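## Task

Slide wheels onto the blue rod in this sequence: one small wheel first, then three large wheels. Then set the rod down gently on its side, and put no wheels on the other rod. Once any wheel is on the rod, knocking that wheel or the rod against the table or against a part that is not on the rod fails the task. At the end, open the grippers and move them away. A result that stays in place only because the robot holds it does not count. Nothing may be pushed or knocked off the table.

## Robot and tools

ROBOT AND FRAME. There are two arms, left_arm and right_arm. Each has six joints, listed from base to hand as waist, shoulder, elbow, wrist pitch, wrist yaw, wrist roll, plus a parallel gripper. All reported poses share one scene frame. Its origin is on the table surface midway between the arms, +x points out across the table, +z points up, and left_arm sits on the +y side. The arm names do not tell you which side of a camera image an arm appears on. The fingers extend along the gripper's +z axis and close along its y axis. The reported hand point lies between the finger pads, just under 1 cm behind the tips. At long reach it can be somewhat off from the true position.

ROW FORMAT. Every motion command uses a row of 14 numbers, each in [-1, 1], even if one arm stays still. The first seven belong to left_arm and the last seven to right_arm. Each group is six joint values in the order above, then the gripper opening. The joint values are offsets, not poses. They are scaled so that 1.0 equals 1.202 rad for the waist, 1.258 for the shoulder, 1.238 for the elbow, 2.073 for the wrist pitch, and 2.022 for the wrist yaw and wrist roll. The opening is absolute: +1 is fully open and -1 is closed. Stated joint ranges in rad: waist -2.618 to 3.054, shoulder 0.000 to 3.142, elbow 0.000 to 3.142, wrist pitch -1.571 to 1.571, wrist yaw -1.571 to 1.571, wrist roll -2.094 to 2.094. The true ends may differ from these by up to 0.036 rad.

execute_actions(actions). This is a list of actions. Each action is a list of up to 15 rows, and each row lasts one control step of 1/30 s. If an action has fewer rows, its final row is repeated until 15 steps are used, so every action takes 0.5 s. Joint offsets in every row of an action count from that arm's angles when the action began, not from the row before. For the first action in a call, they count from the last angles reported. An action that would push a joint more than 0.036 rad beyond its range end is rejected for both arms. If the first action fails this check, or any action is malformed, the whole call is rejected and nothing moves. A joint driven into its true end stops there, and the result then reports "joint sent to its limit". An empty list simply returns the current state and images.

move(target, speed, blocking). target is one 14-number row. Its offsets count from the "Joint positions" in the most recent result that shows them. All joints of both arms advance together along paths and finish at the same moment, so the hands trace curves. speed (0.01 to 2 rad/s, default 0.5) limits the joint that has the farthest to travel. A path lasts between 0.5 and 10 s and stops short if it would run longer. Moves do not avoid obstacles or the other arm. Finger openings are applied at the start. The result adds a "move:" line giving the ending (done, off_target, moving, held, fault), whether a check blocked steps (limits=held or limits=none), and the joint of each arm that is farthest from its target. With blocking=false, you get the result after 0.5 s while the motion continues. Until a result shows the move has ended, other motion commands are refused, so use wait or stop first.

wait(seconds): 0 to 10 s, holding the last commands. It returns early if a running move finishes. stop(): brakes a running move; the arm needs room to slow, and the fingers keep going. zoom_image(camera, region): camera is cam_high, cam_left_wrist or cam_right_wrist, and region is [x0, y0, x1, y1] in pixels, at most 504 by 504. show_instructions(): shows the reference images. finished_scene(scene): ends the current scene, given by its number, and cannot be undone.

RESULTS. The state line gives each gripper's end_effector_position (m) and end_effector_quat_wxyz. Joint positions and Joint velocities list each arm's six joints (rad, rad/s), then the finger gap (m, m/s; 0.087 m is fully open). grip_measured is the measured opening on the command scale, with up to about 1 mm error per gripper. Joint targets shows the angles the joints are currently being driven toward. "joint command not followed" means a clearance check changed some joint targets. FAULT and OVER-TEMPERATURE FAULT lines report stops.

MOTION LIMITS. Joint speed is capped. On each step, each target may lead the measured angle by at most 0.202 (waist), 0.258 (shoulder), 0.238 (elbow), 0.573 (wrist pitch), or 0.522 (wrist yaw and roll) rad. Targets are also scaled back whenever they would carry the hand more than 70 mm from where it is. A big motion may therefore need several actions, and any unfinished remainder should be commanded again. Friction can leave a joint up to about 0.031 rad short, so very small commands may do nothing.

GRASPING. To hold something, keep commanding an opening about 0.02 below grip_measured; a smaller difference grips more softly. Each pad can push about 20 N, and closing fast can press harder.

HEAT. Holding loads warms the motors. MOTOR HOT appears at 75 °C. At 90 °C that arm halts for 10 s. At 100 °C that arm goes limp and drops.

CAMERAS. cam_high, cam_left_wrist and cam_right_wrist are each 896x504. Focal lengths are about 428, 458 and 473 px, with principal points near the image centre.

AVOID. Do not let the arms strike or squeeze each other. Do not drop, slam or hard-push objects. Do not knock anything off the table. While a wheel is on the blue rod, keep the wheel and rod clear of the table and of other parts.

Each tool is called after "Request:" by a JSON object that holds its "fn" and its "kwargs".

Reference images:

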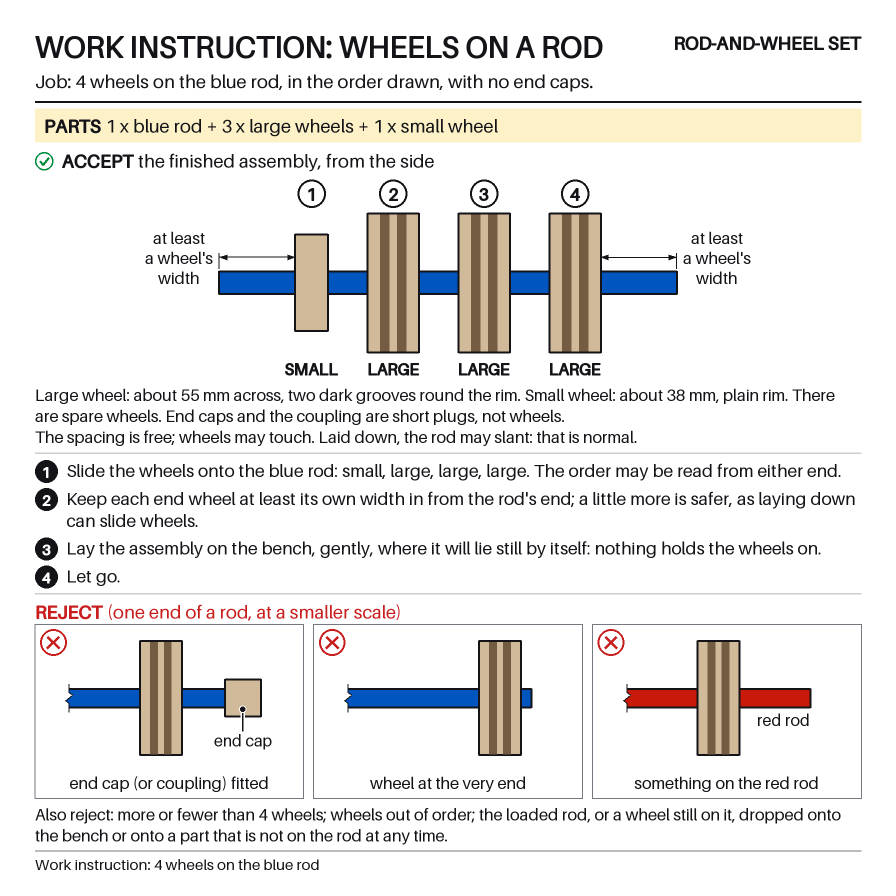

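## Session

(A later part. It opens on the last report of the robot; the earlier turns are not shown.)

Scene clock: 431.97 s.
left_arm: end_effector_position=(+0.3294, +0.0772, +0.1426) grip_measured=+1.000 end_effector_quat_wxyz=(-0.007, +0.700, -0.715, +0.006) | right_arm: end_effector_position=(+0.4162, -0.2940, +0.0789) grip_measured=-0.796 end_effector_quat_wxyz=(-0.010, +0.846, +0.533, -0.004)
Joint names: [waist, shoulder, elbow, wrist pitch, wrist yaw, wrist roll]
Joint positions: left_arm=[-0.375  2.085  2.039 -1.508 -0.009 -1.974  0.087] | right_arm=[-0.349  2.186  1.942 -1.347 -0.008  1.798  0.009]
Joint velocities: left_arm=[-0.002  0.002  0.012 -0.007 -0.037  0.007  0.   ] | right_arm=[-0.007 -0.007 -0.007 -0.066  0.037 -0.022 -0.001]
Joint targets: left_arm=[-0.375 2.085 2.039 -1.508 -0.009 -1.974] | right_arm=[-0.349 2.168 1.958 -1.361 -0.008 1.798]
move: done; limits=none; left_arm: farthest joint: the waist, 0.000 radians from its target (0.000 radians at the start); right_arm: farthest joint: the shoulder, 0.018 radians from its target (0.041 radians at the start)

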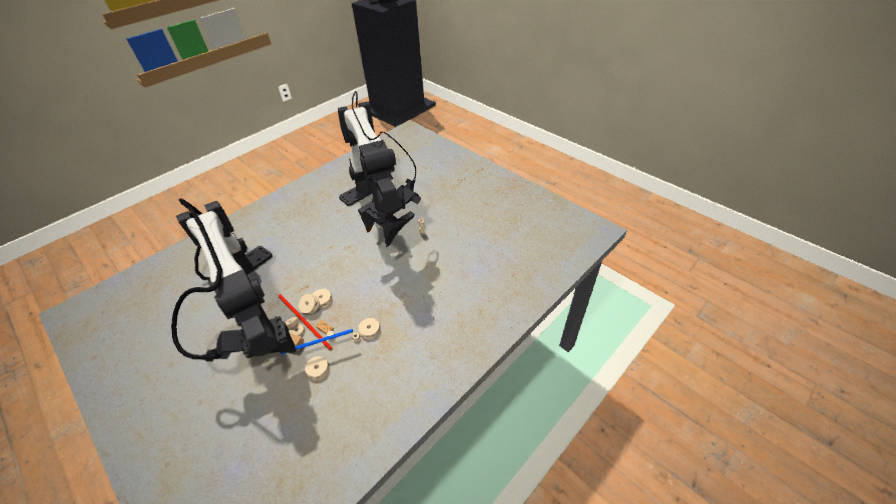

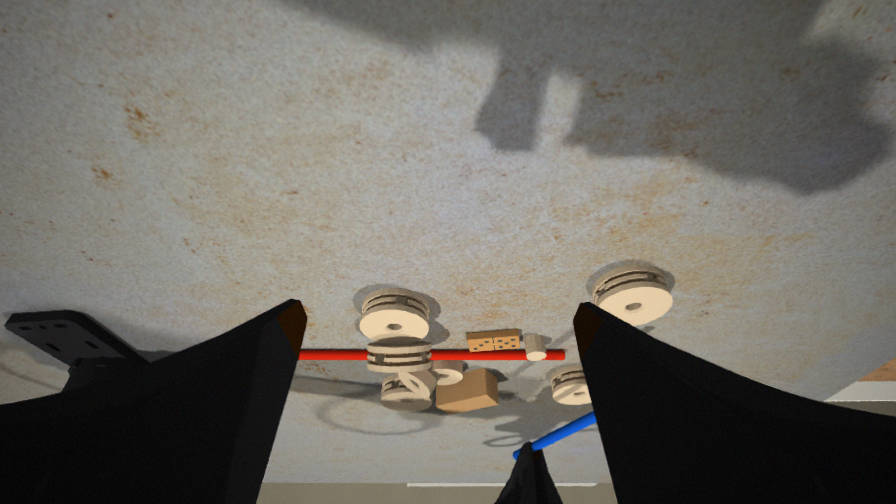

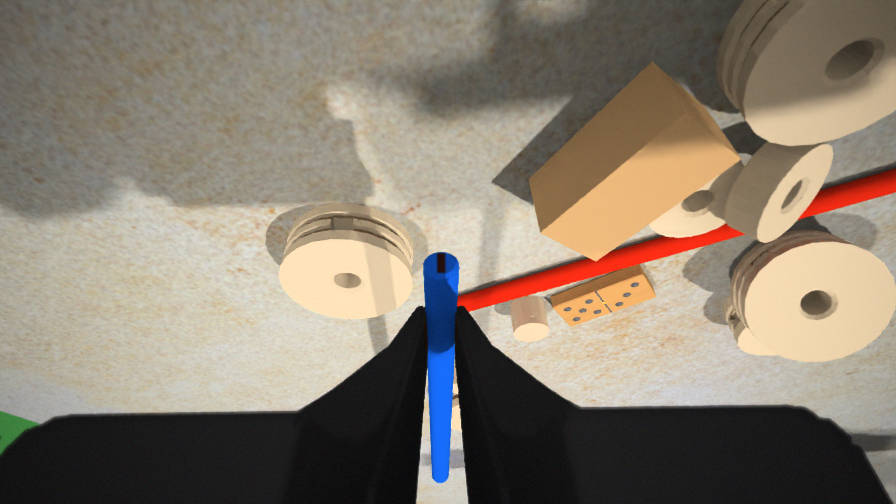

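Request:
{"fn": "move", "kwargs": {"target": [0, 0, 0, 0, 0, 0, 1, 0.552, -0.1546, -0.2021, 0.0366, 0, 0.1083, -0.83], "speed": 0.5}}

Scene clock: 438.23 s.
left_arm: end_effector_position=(+0.3294, +0.0772, +0.1426) grip_measured=+1.000 end_effector_quat_wxyz=(-0.007, +0.700, -0.715, +0.006) | right_arm: end_effector_position=(+0.3281, -0.0356, +0.0841) grip_measured=-0.796 end_effector_quat_wxyz=(-0.008, +0.704, +0.710, -0.012)
Joint names: [waist, shoulder, elbow, wrist pitch, wrist yaw, wrist roll]
Joint positions: left_arm=[-0.375  2.085  2.039 -1.508 -0.009 -1.974  0.087] | right_arm=[ 0.317  2.016  1.704 -1.288 -0.008  2.009  0.009]
Joint velocities: left_arm=[ 0.002 -0.022  0.007  0.051  0.037 -0.081  0.   ] | right_arm=[-0.002  0.002  0.007 -0.037  0.022  0.037 -0.002]
Joint targets: left_arm=[-0.375 2.085 2.039 -1.508 -0.009 -1.974] | right_arm=[0.314 1.991 1.691 -1.271 -0.009 2.017]
move: off_target (right_arm); limits=none; left_arm: farthest joint: the waist, 0.000 radians from its target (0.000 radians at the start); right_arm: farthest joint: the shoulder, 0.024 radians from its target (0.194 radians at the start)

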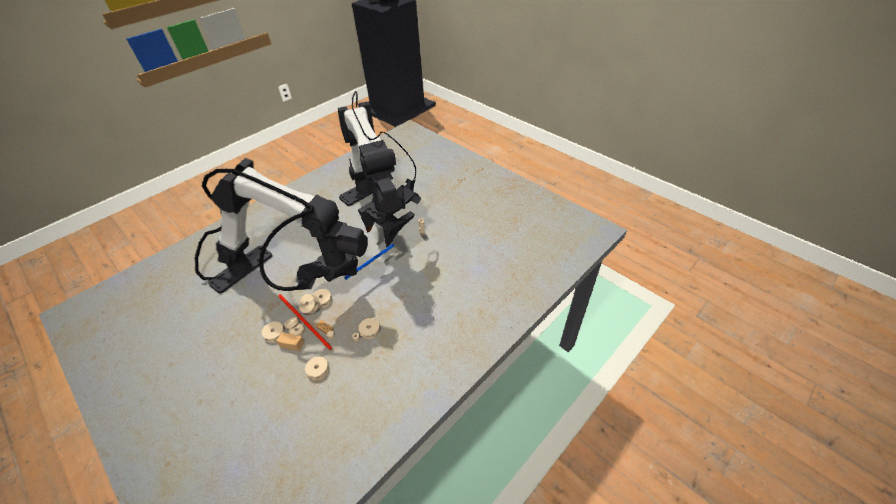

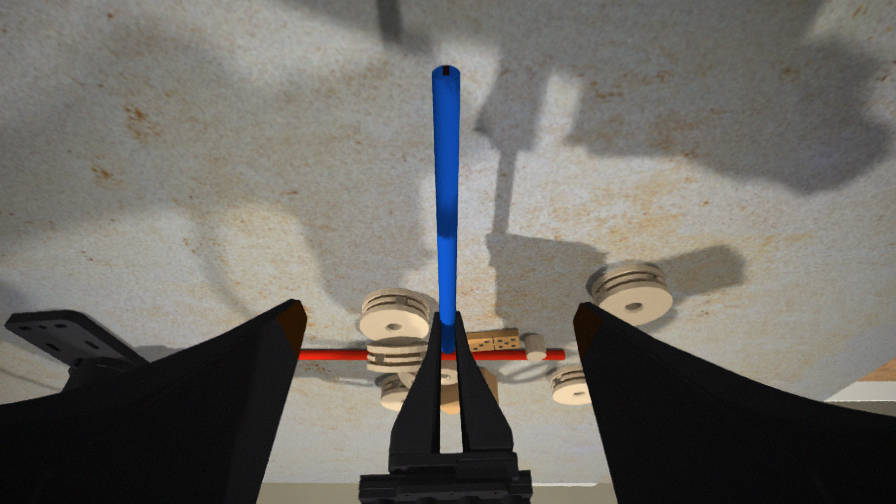

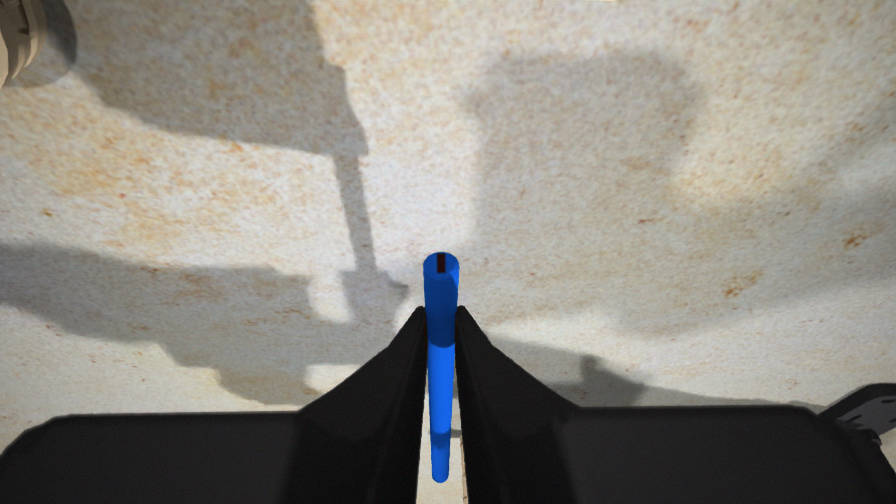

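Request:
{"fn": "move", "kwargs": {"target": [0, 0.0215, -0.2036, 0.12, 0, 0, -0.3, 0, 0, 0, 0, 0, 0, -0.83], "speed": 0.3}}

Scene clock: 459.53 s.
left_arm: end_effector_position=(+0.3331, +0.0755, +0.0764) grip_measured=-0.300 end_effector_quat_wxyz=(-0.004, +0.700, -0.715, -0.002) | right_arm: end_effector_position=(+0.3282, -0.0356, +0.0841) grip_measured=-0.796 end_effector_quat_wxyz=(-0.008, +0.704, +0.710, -0.012)
Joint names: [waist, shoulder, elbow, wrist pitch, wrist yaw, wrist roll]
Joint positions: left_arm=[-0.375  2.102  1.802 -1.271 -0.009 -1.974  0.031] | right_arm=[ 0.317  2.016  1.704 -1.288 -0.008  2.01   0.009]
Joint velocities: left_arm=[-0.002 -0.017  0.022 -0.007 -0.037  0.007 -0.001] | right_arm=[-0.012  0.002 -0.012 -0.007  0.037 -0.022 -0.   ]
Joint targets: left_arm=[-0.375 2.112 1.787 -1.259 -0.009 -1.974] | right_arm=[0.317 2.016 1.704 -1.288 -0.008 2.009]
move: done; limits=none; left_arm: farthest joint: the elbow, 0.016 radians from its target (0.252 radians at the start); right_arm: farthest joint: the wrist roll, 0.001 radians from its target (0.001 radians at the start)

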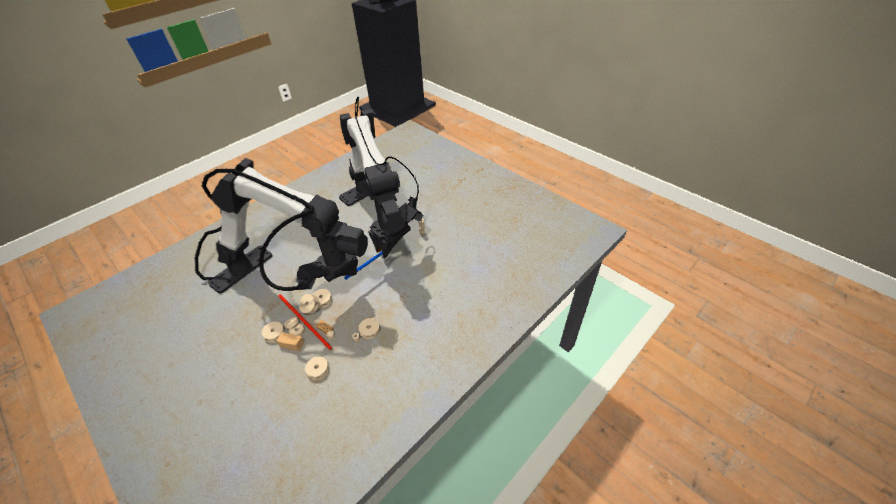

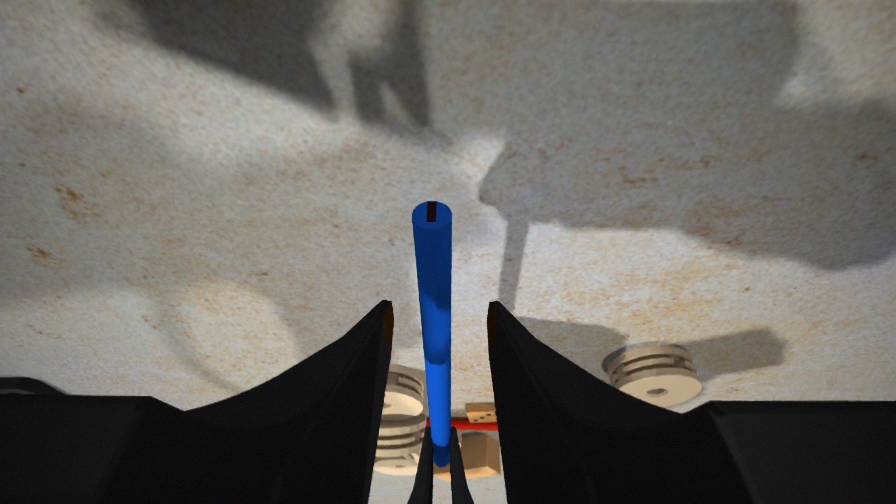

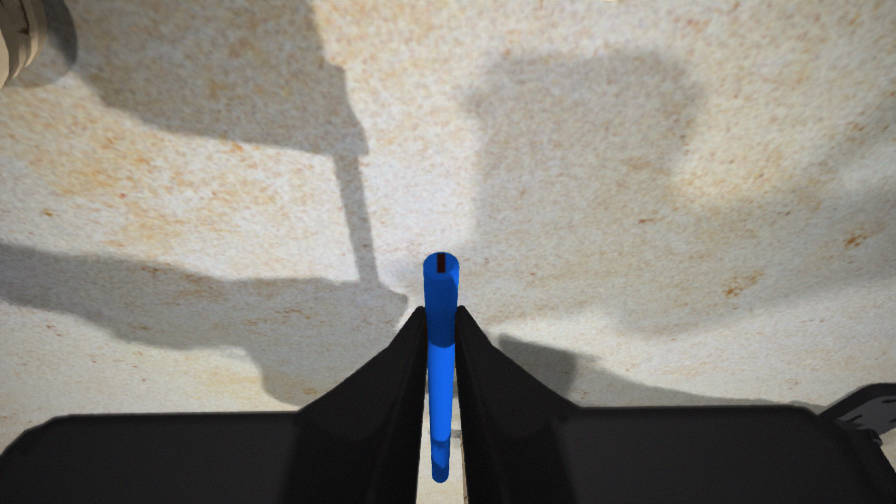

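Request:
{"fn": "move", "kwargs": {"target": [0, 0, 0, 0, 0, 0, -0.83, 0, 0, 0, 0, 0, 0, -0.83], "speed": 0.3}}

Scene clock: 471.33 s.
left_arm: end_effector_position=(+0.3332, +0.0755, +0.0764) grip_measured=-0.811 end_effector_quat_wxyz=(-0.005, +0.700, -0.715, -0.001) | right_arm: end_effector_position=(+0.3282, -0.0356, +0.0841) grip_measured=-0.796 end_effector_quat_wxyz=(-0.008, +0.704, +0.710, -0.012)
Joint names: [waist, shoulder, elbow, wrist pitch, wrist yaw, wrist roll]
Joint positions: left_arm=[-0.375  2.102  1.802 -1.271 -0.009 -1.974  0.008] | right_arm=[ 0.317  2.016  1.704 -1.288 -0.008  2.01   0.009]
Joint velocities: left_arm=[ 0.012  0.002 -0.012 -0.051 -0.007  0.007 -0.001] | right_arm=[-0.007  0.017 -0.007 -0.037 -0.022 -0.022  0.   ]
Joint targets: left_arm=[-0.375 2.102 1.802 -1.271 -0.009 -1.974] | right_arm=[0.317 2.016 1.704 -1.288 -0.008 2.010]
move: done; limits=none; left_arm: farthest joint: the waist, 0.000 radians from its target (0.000 radians at the start); right_arm: farthest joint: the waist, 0.000 radians from its target (0.000 radians at the start)

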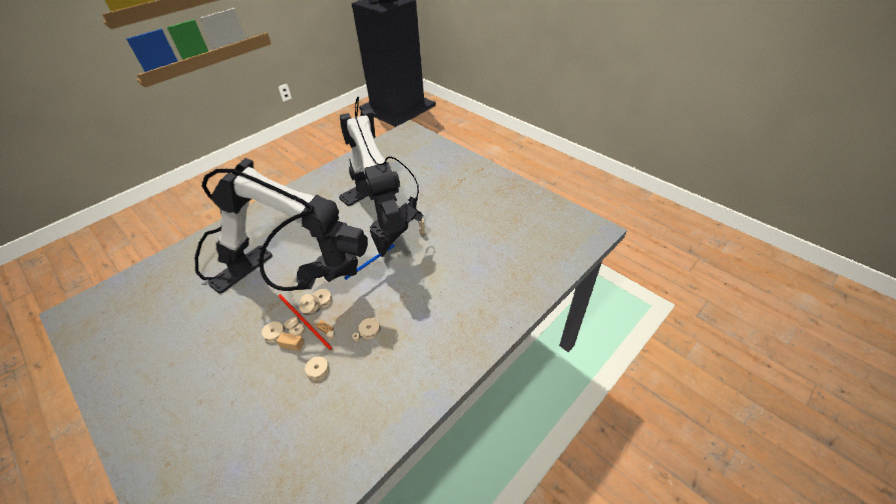

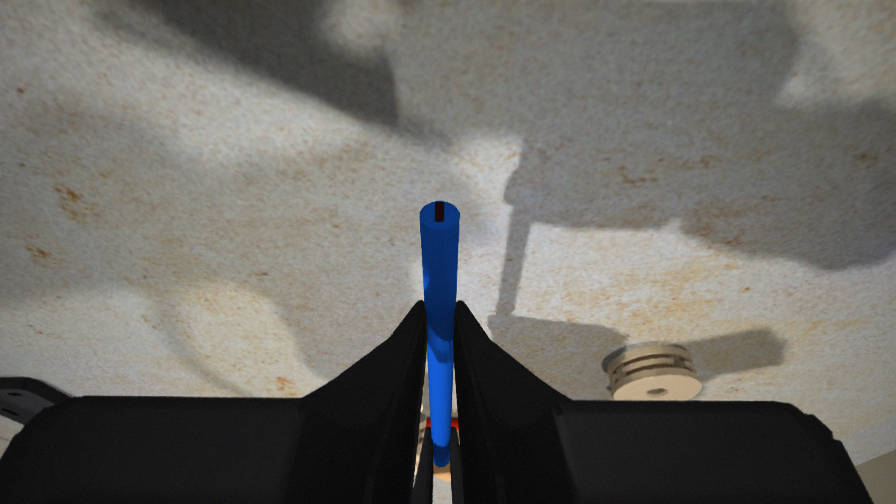

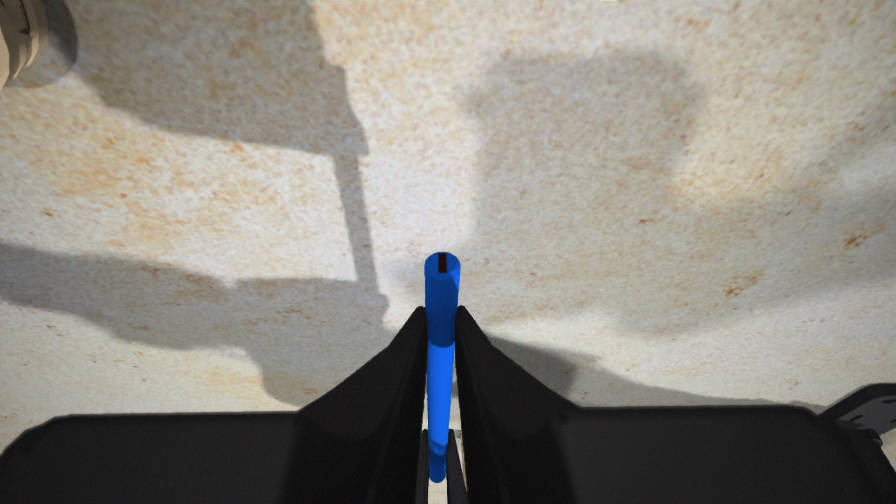

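Request:
{"fn": "execute_actions", "kwargs": {"actions": [[[0,0,0,0,0,0,-0.85,0,0,0,0,0,0,0.2]],[[0,0,0,0,0,0,-0.85,-0.005,0,0,0,0,0,0.2],[0,0,0,0,0,0,-0.85,-0.012,0,0,0,0,0,0.2],[0,0,0,0,0,0,-0.85,-0.022,0,0,0,0,0,0.2],[0,0,0,0,0,0,-0.85,-0.034,0,0,0,0,0,0.2],[0,0,0,0,0,0,-0.85,-0.047,0,0,0,0,0,0.2],[0,0,0,0,0,0,-0.85,-0.06,0,0,0,0,0,0.2],[0,0,0,0,0,0,-0.85,-0.073,0,0,0,0,0,0.2],[0,0,0,0,0,0,-0.85,-0.086,0,0,0,0,0,0.2],[0,0,0,0,0,0,-0.85,-0.098,0,0,0,0,0,0.2],[0,0,0,0,0,0,-0.85,-0.108,0,0,0,0,0,0.2],[0,0,0,0,0,0,-0.85,-0.116,0,0,0,0,0,0.2],[0,0,0,0,0,0,-0.85,-0.122,0,0,0,0,0,0.2],[0,0,0,0,0,0,-0.85,-0.125,0,0,0,0,0,0.2]]]}}

Scene clock: 535.30 s.
left_arm: end_effector_position=(+0.3332, +0.0755, +0.0764) grip_measured=-0.811 end_effector_quat_wxyz=(-0.005, +0.700, -0.715, -0.001) | right_arm: end_effector_position=(+0.3554, -0.0891, +0.0841) grip_measured=+0.200 end_effector_quat_wxyz=(-0.009, +0.756, +0.655, -0.012)
Joint names: [waist, shoulder, elbow, wrist pitch, wrist yaw, wrist roll]
Joint positions: left_arm=[-0.375  2.102  1.802 -1.271 -0.009 -1.974  0.008] | right_arm=[ 0.166  2.016  1.704 -1.288 -0.008  2.01   0.052]
Joint velocities: left_arm=[ 0.002 -0.002 -0.002  0.081 -0.022 -0.022  0.001] | right_arm=[-0.066 -0.002 -0.007 -0.095  0.037 -0.022 -0.001]
Joint targets: left_arm=[-0.375 2.102 1.802 -1.271 -0.009 -1.974] | right_arm=[0.167 2.016 1.704 -1.288 -0.008 2.010]

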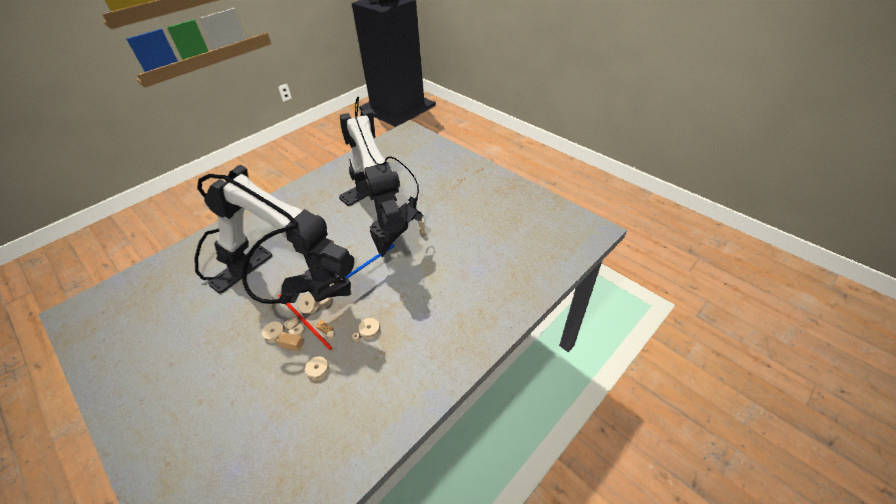

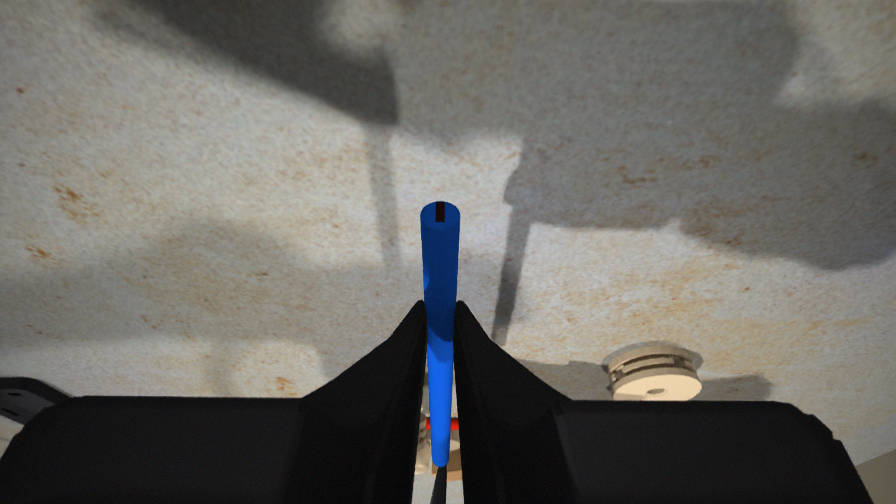

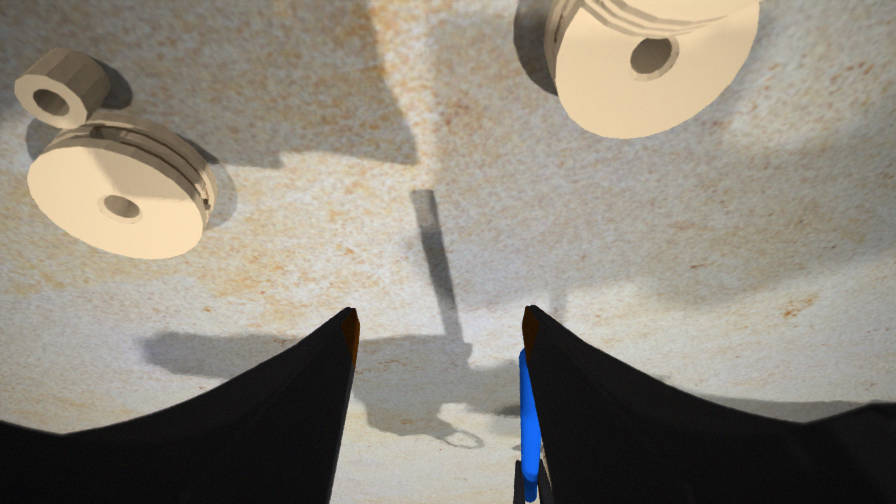

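Request:
{"fn": "move", "kwargs": {"target": [0.1215, -0.2712, -0.1254, -0.1036, 0.0567, 0.3452, -0.85, -0.4027, -0.5656, -0.749, 0.3095, -0.0368, -0.302, 0.2], "speed": 0.7}}

Scene clock: 554.50 s.
left_arm: end_effector_position=(+0.2442, +0.1412, +0.1622) grip_measured=-0.811 end_effector_quat_wxyz=(-0.034, -0.479, +0.876, -0.032) | right_arm: end_effector_position=(+0.2724, -0.2393, +0.0636) grip_measured=+0.200 end_effector_quat_wxyz=(+0.129, +0.696, +0.694, +0.134)
Joint names: [waist, shoulder, elbow, wrist pitch, wrist yaw, wrist roll]
Joint positions: left_arm=[-0.237  1.767  1.665 -1.472  0.094 -1.288  0.008] | right_arm=[-0.311  1.325  0.787 -0.666 -0.072  1.406  0.052]
Joint velocities: left_arm=[ 0.002 -0.002  0.012  0.037  0.022 -0.037  0.   ] | right_arm=[ 0.002 -0.017 -0.002 -0.022  0.007 -0.037 -0.   ]
Joint targets: left_arm=[-0.229 1.761 1.647 -1.485 0.105 -1.276] | right_arm=[-0.318 1.304 0.777 -0.646 -0.082 1.399]
move: done; limits=none; left_arm: farthest joint: the elbow, 0.018 radians from its target (0.156 radians at the start); right_arm: farthest joint: the shoulder, 0.020 radians from its target (0.711 radians at the start)

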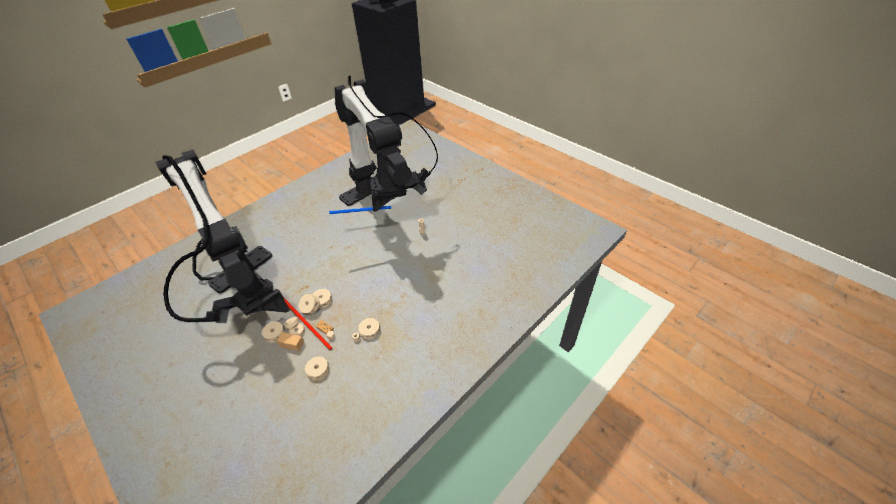

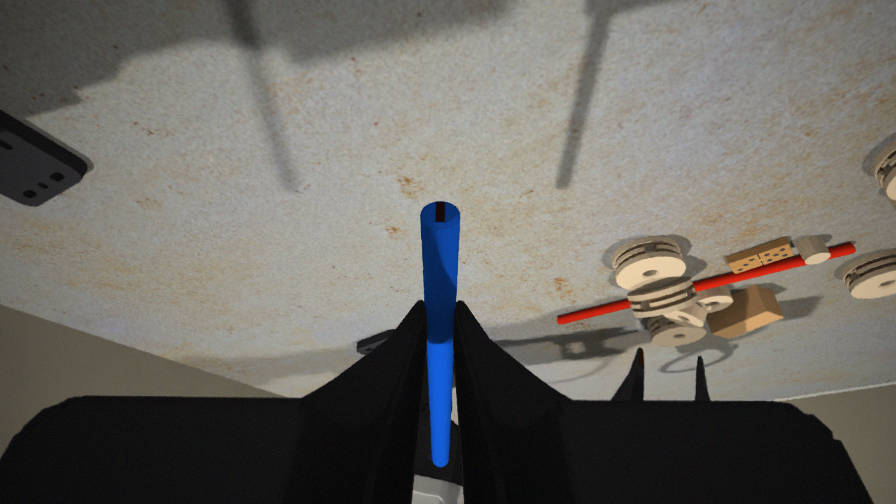

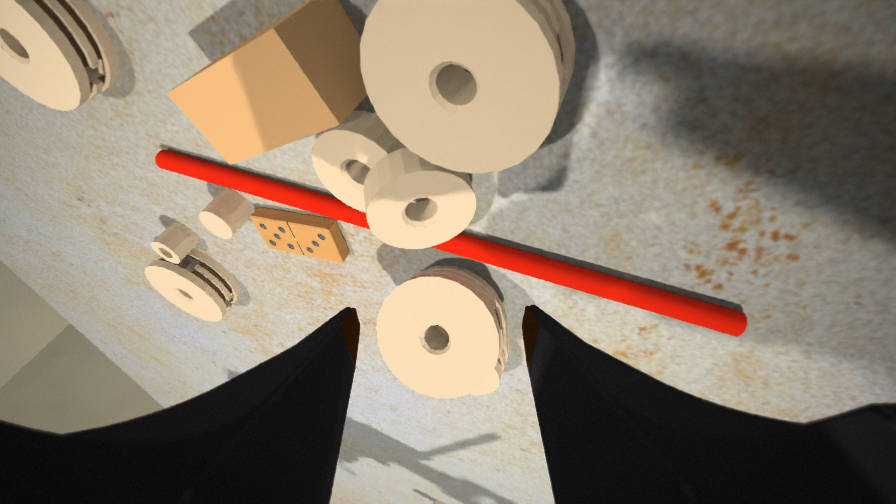

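Request:
{"fn": "zoom_image", "kwargs": {"camera": "cam_right_wrist", "region": [290, 90, 550, 340]}}

Region (290, 90, 550, 340) of cam_right_wrist's 896x504 image, scaled by 1.938, with more detail than that image has; it fills the top 485 rows of this view, and the rest is white.

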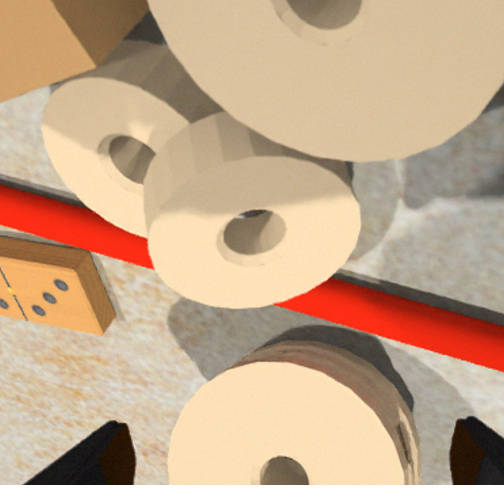

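Request:
{"fn": "move", "kwargs": {"target": [0, 0, 0, 0, 0, 0, -0.85, 0, 0.1335, -0.0307, 0.1027, 0, 0, 0.08], "speed": 0.25}}

Scene clock: 583.40 s.
left_arm: end_effector_position=(+0.2441, +0.1413, +0.1622) grip_measured=-0.811 end_effector_quat_wxyz=(-0.034, -0.479, +0.876, -0.032) | right_arm: end_effector_position=(+0.2976, -0.2439, +0.0289) grip_measured=+0.080 end_effector_quat_wxyz=(+0.134, +0.695, +0.693, +0.137)
Joint names: [waist, shoulder, elbow, wrist pitch, wrist yaw, wrist roll]
Joint positions: left_arm=[-0.237  1.767  1.665 -1.472  0.094 -1.287  0.008] | right_arm=[-0.311  1.48   0.761 -0.472 -0.072  1.406  0.047]
Joint velocities: left_arm=[-0.002  0.027  0.002  0.037 -0.022 -0.022  0.001] | right_arm=[ 0.002  0.012  0.007 -0.066 -0.022  0.051  0.   ]
Joint targets: left_arm=[-0.237 1.767 1.665 -1.472 0.094 -1.288] | right_arm=[-0.311 1.493 0.749 -0.453 -0.072 1.407]
move: done; limits=none; left_arm: farthest joint: the wrist roll, 0.001 radians from its target (0.001 radians at the start); right_arm: farthest joint: the wrist pitch, 0.019 radians from its target (0.212 radians at the start)

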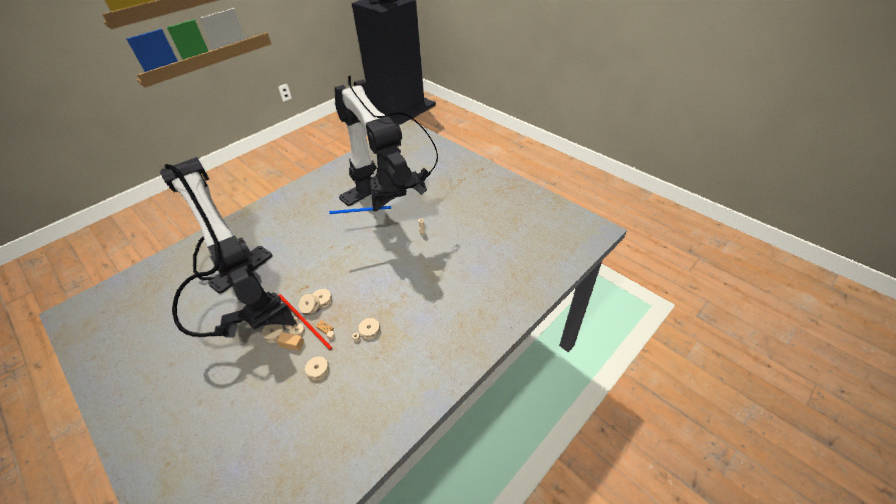

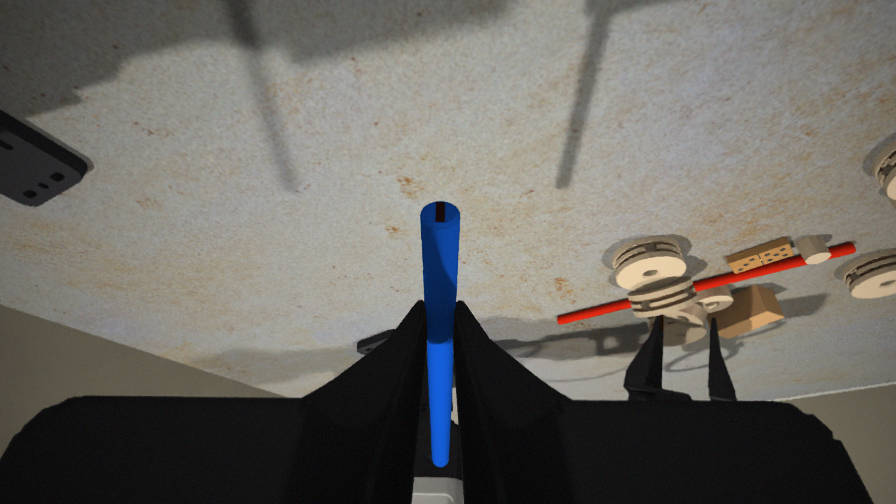

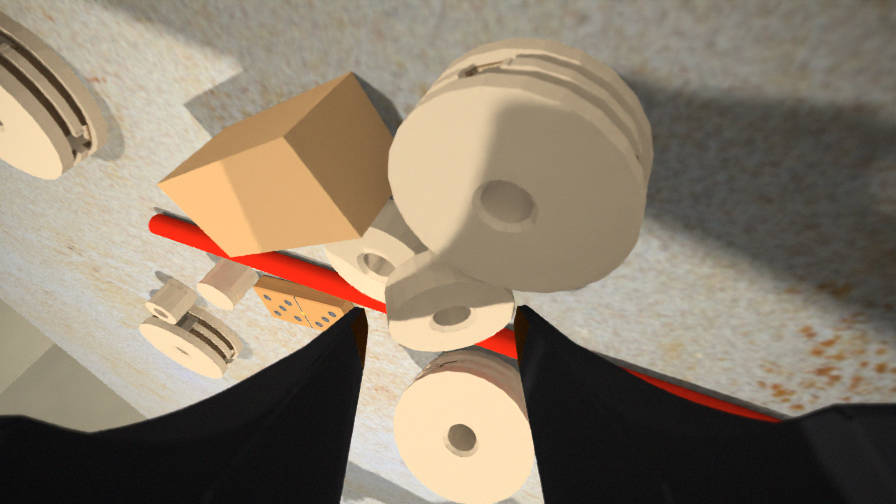

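Request:
{"fn": "zoom_image", "kwargs": {"camera": "cam_right_wrist", "region": [330, 220, 570, 400]}}

Region (330, 220, 570, 400) of cam_right_wrist's 896x504 image, scaled by 2.100, with more detail than that image has; it fills the top 378 rows of this view, and the rest is white.

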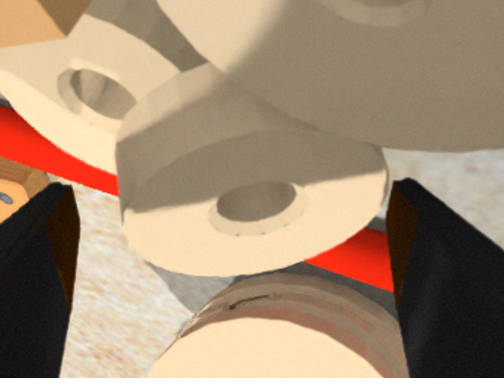

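Request:
{"fn": "move", "kwargs": {"target": [0, 0, 0, 0, 0, 0, -0.85, -0.02, 0.0207, 0, 0, 0, 0, 0.12], "speed": 0.1}}

Scene clock: 609.03 s.
left_arm: end_effector_position=(+0.2441, +0.1413, +0.1622) grip_measured=-0.811 end_effector_quat_wxyz=(-0.034, -0.479, +0.876, -0.032) | right_arm: end_effector_position=(+0.2965, -0.2487, +0.0253) grip_measured=+0.120 end_effector_quat_wxyz=(+0.130, +0.701, +0.688, +0.133)
Joint names: [waist, shoulder, elbow, wrist pitch, wrist yaw, wrist roll]
Joint positions: left_arm=[-0.237  1.767  1.665 -1.472  0.094 -1.287  0.008] | right_arm=[-0.327  1.493  0.761 -0.472 -0.072  1.406  0.049]
Joint velocities: left_arm=[ 0.012 -0.007 -0.002 -0.007  0.037 -0.037  0.001] | right_arm=[-0.007 -0.017 -0.002 -0.022 -0.095 -0.037  0.   ]
Joint targets: left_arm=[-0.237 1.767 1.665 -1.472 0.094 -1.287] | right_arm=[-0.335 1.507 0.761 -0.472 -0.072 1.406]
move: done; limits=none; left_arm: farthest joint: the waist, 0.000 radians from its target (0.000 radians at the start); right_arm: farthest joint: the shoulder, 0.013 radians from its target (0.026 radians at the start)

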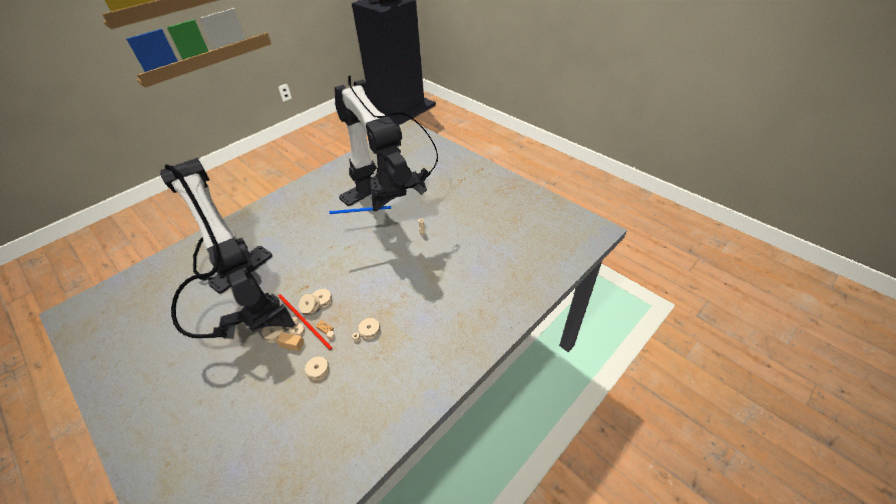

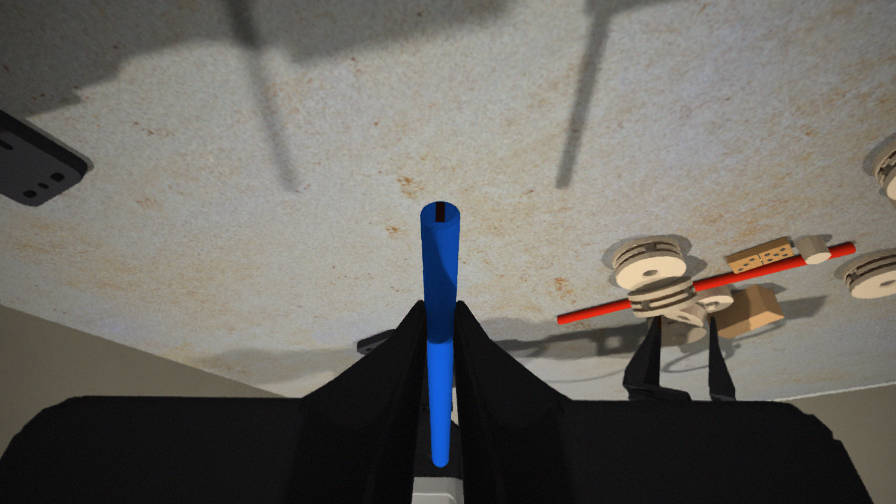

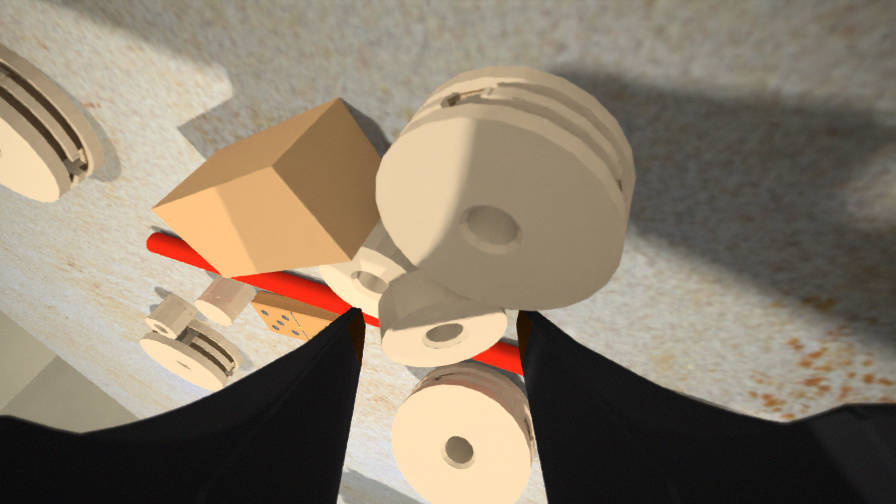

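Request:
{"fn": "move", "kwargs": {"target": [0, 0, 0, 0, 0, 0, -0.85, 0, 0, 0, 0, 0, 0, -0.17], "speed": 0.1}}

Scene clock: 614.67 s.
left_arm: end_effector_position=(+0.2441, +0.1413, +0.1622) grip_measured=-0.811 end_effector_quat_wxyz=(-0.034, -0.479, +0.876, -0.032) | right_arm: end_effector_position=(+0.2965, -0.2487, +0.0253) grip_measured=-0.116 end_effector_quat_wxyz=(+0.130, +0.701, +0.688, +0.133)
Joint names: [waist, shoulder, elbow, wrist pitch, wrist yaw, wrist roll]
Joint positions: left_arm=[-0.237  1.767  1.665 -1.472  0.094 -1.287  0.008] | right_arm=[-0.327  1.493  0.761 -0.472 -0.072  1.406  0.039]
Joint velocities: left_arm=[-0.012  0.007  0.002 -0.037 -0.037 -0.007  0.001] | right_arm=[-0.002 -0.002  0.007 -0.051  0.037 -0.037  0.   ]
Joint targets: left_arm=[-0.237 1.767 1.665 -1.472 0.094 -1.287] | right_arm=[-0.327 1.493 0.761 -0.472 -0.072 1.406]
move: done; limits=none; left_arm: farthest joint: the waist, 0.000 radians from its target (0.000 radians at the start); right_arm: farthest joint: the waist, 0.000 radians from its target (0.000 radians at the start)

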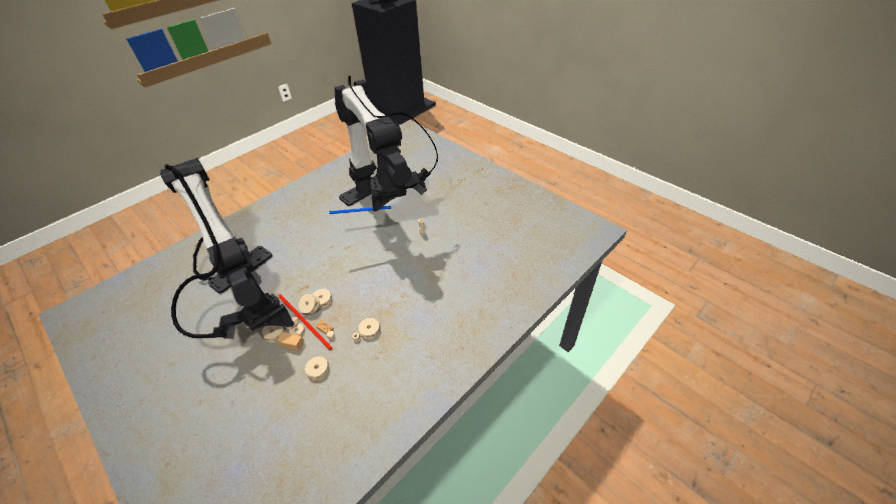

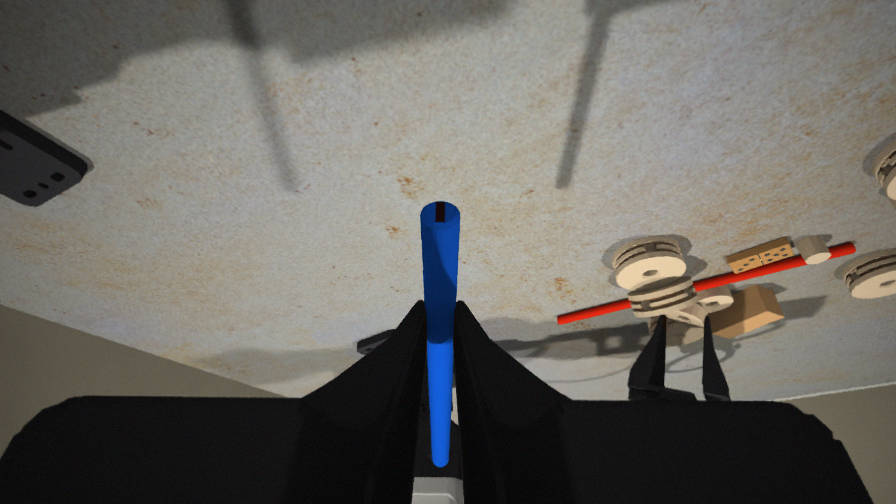

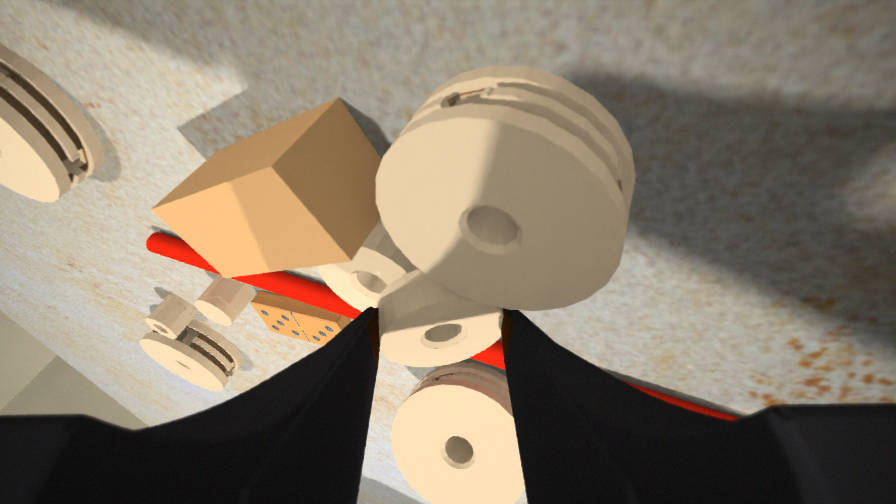

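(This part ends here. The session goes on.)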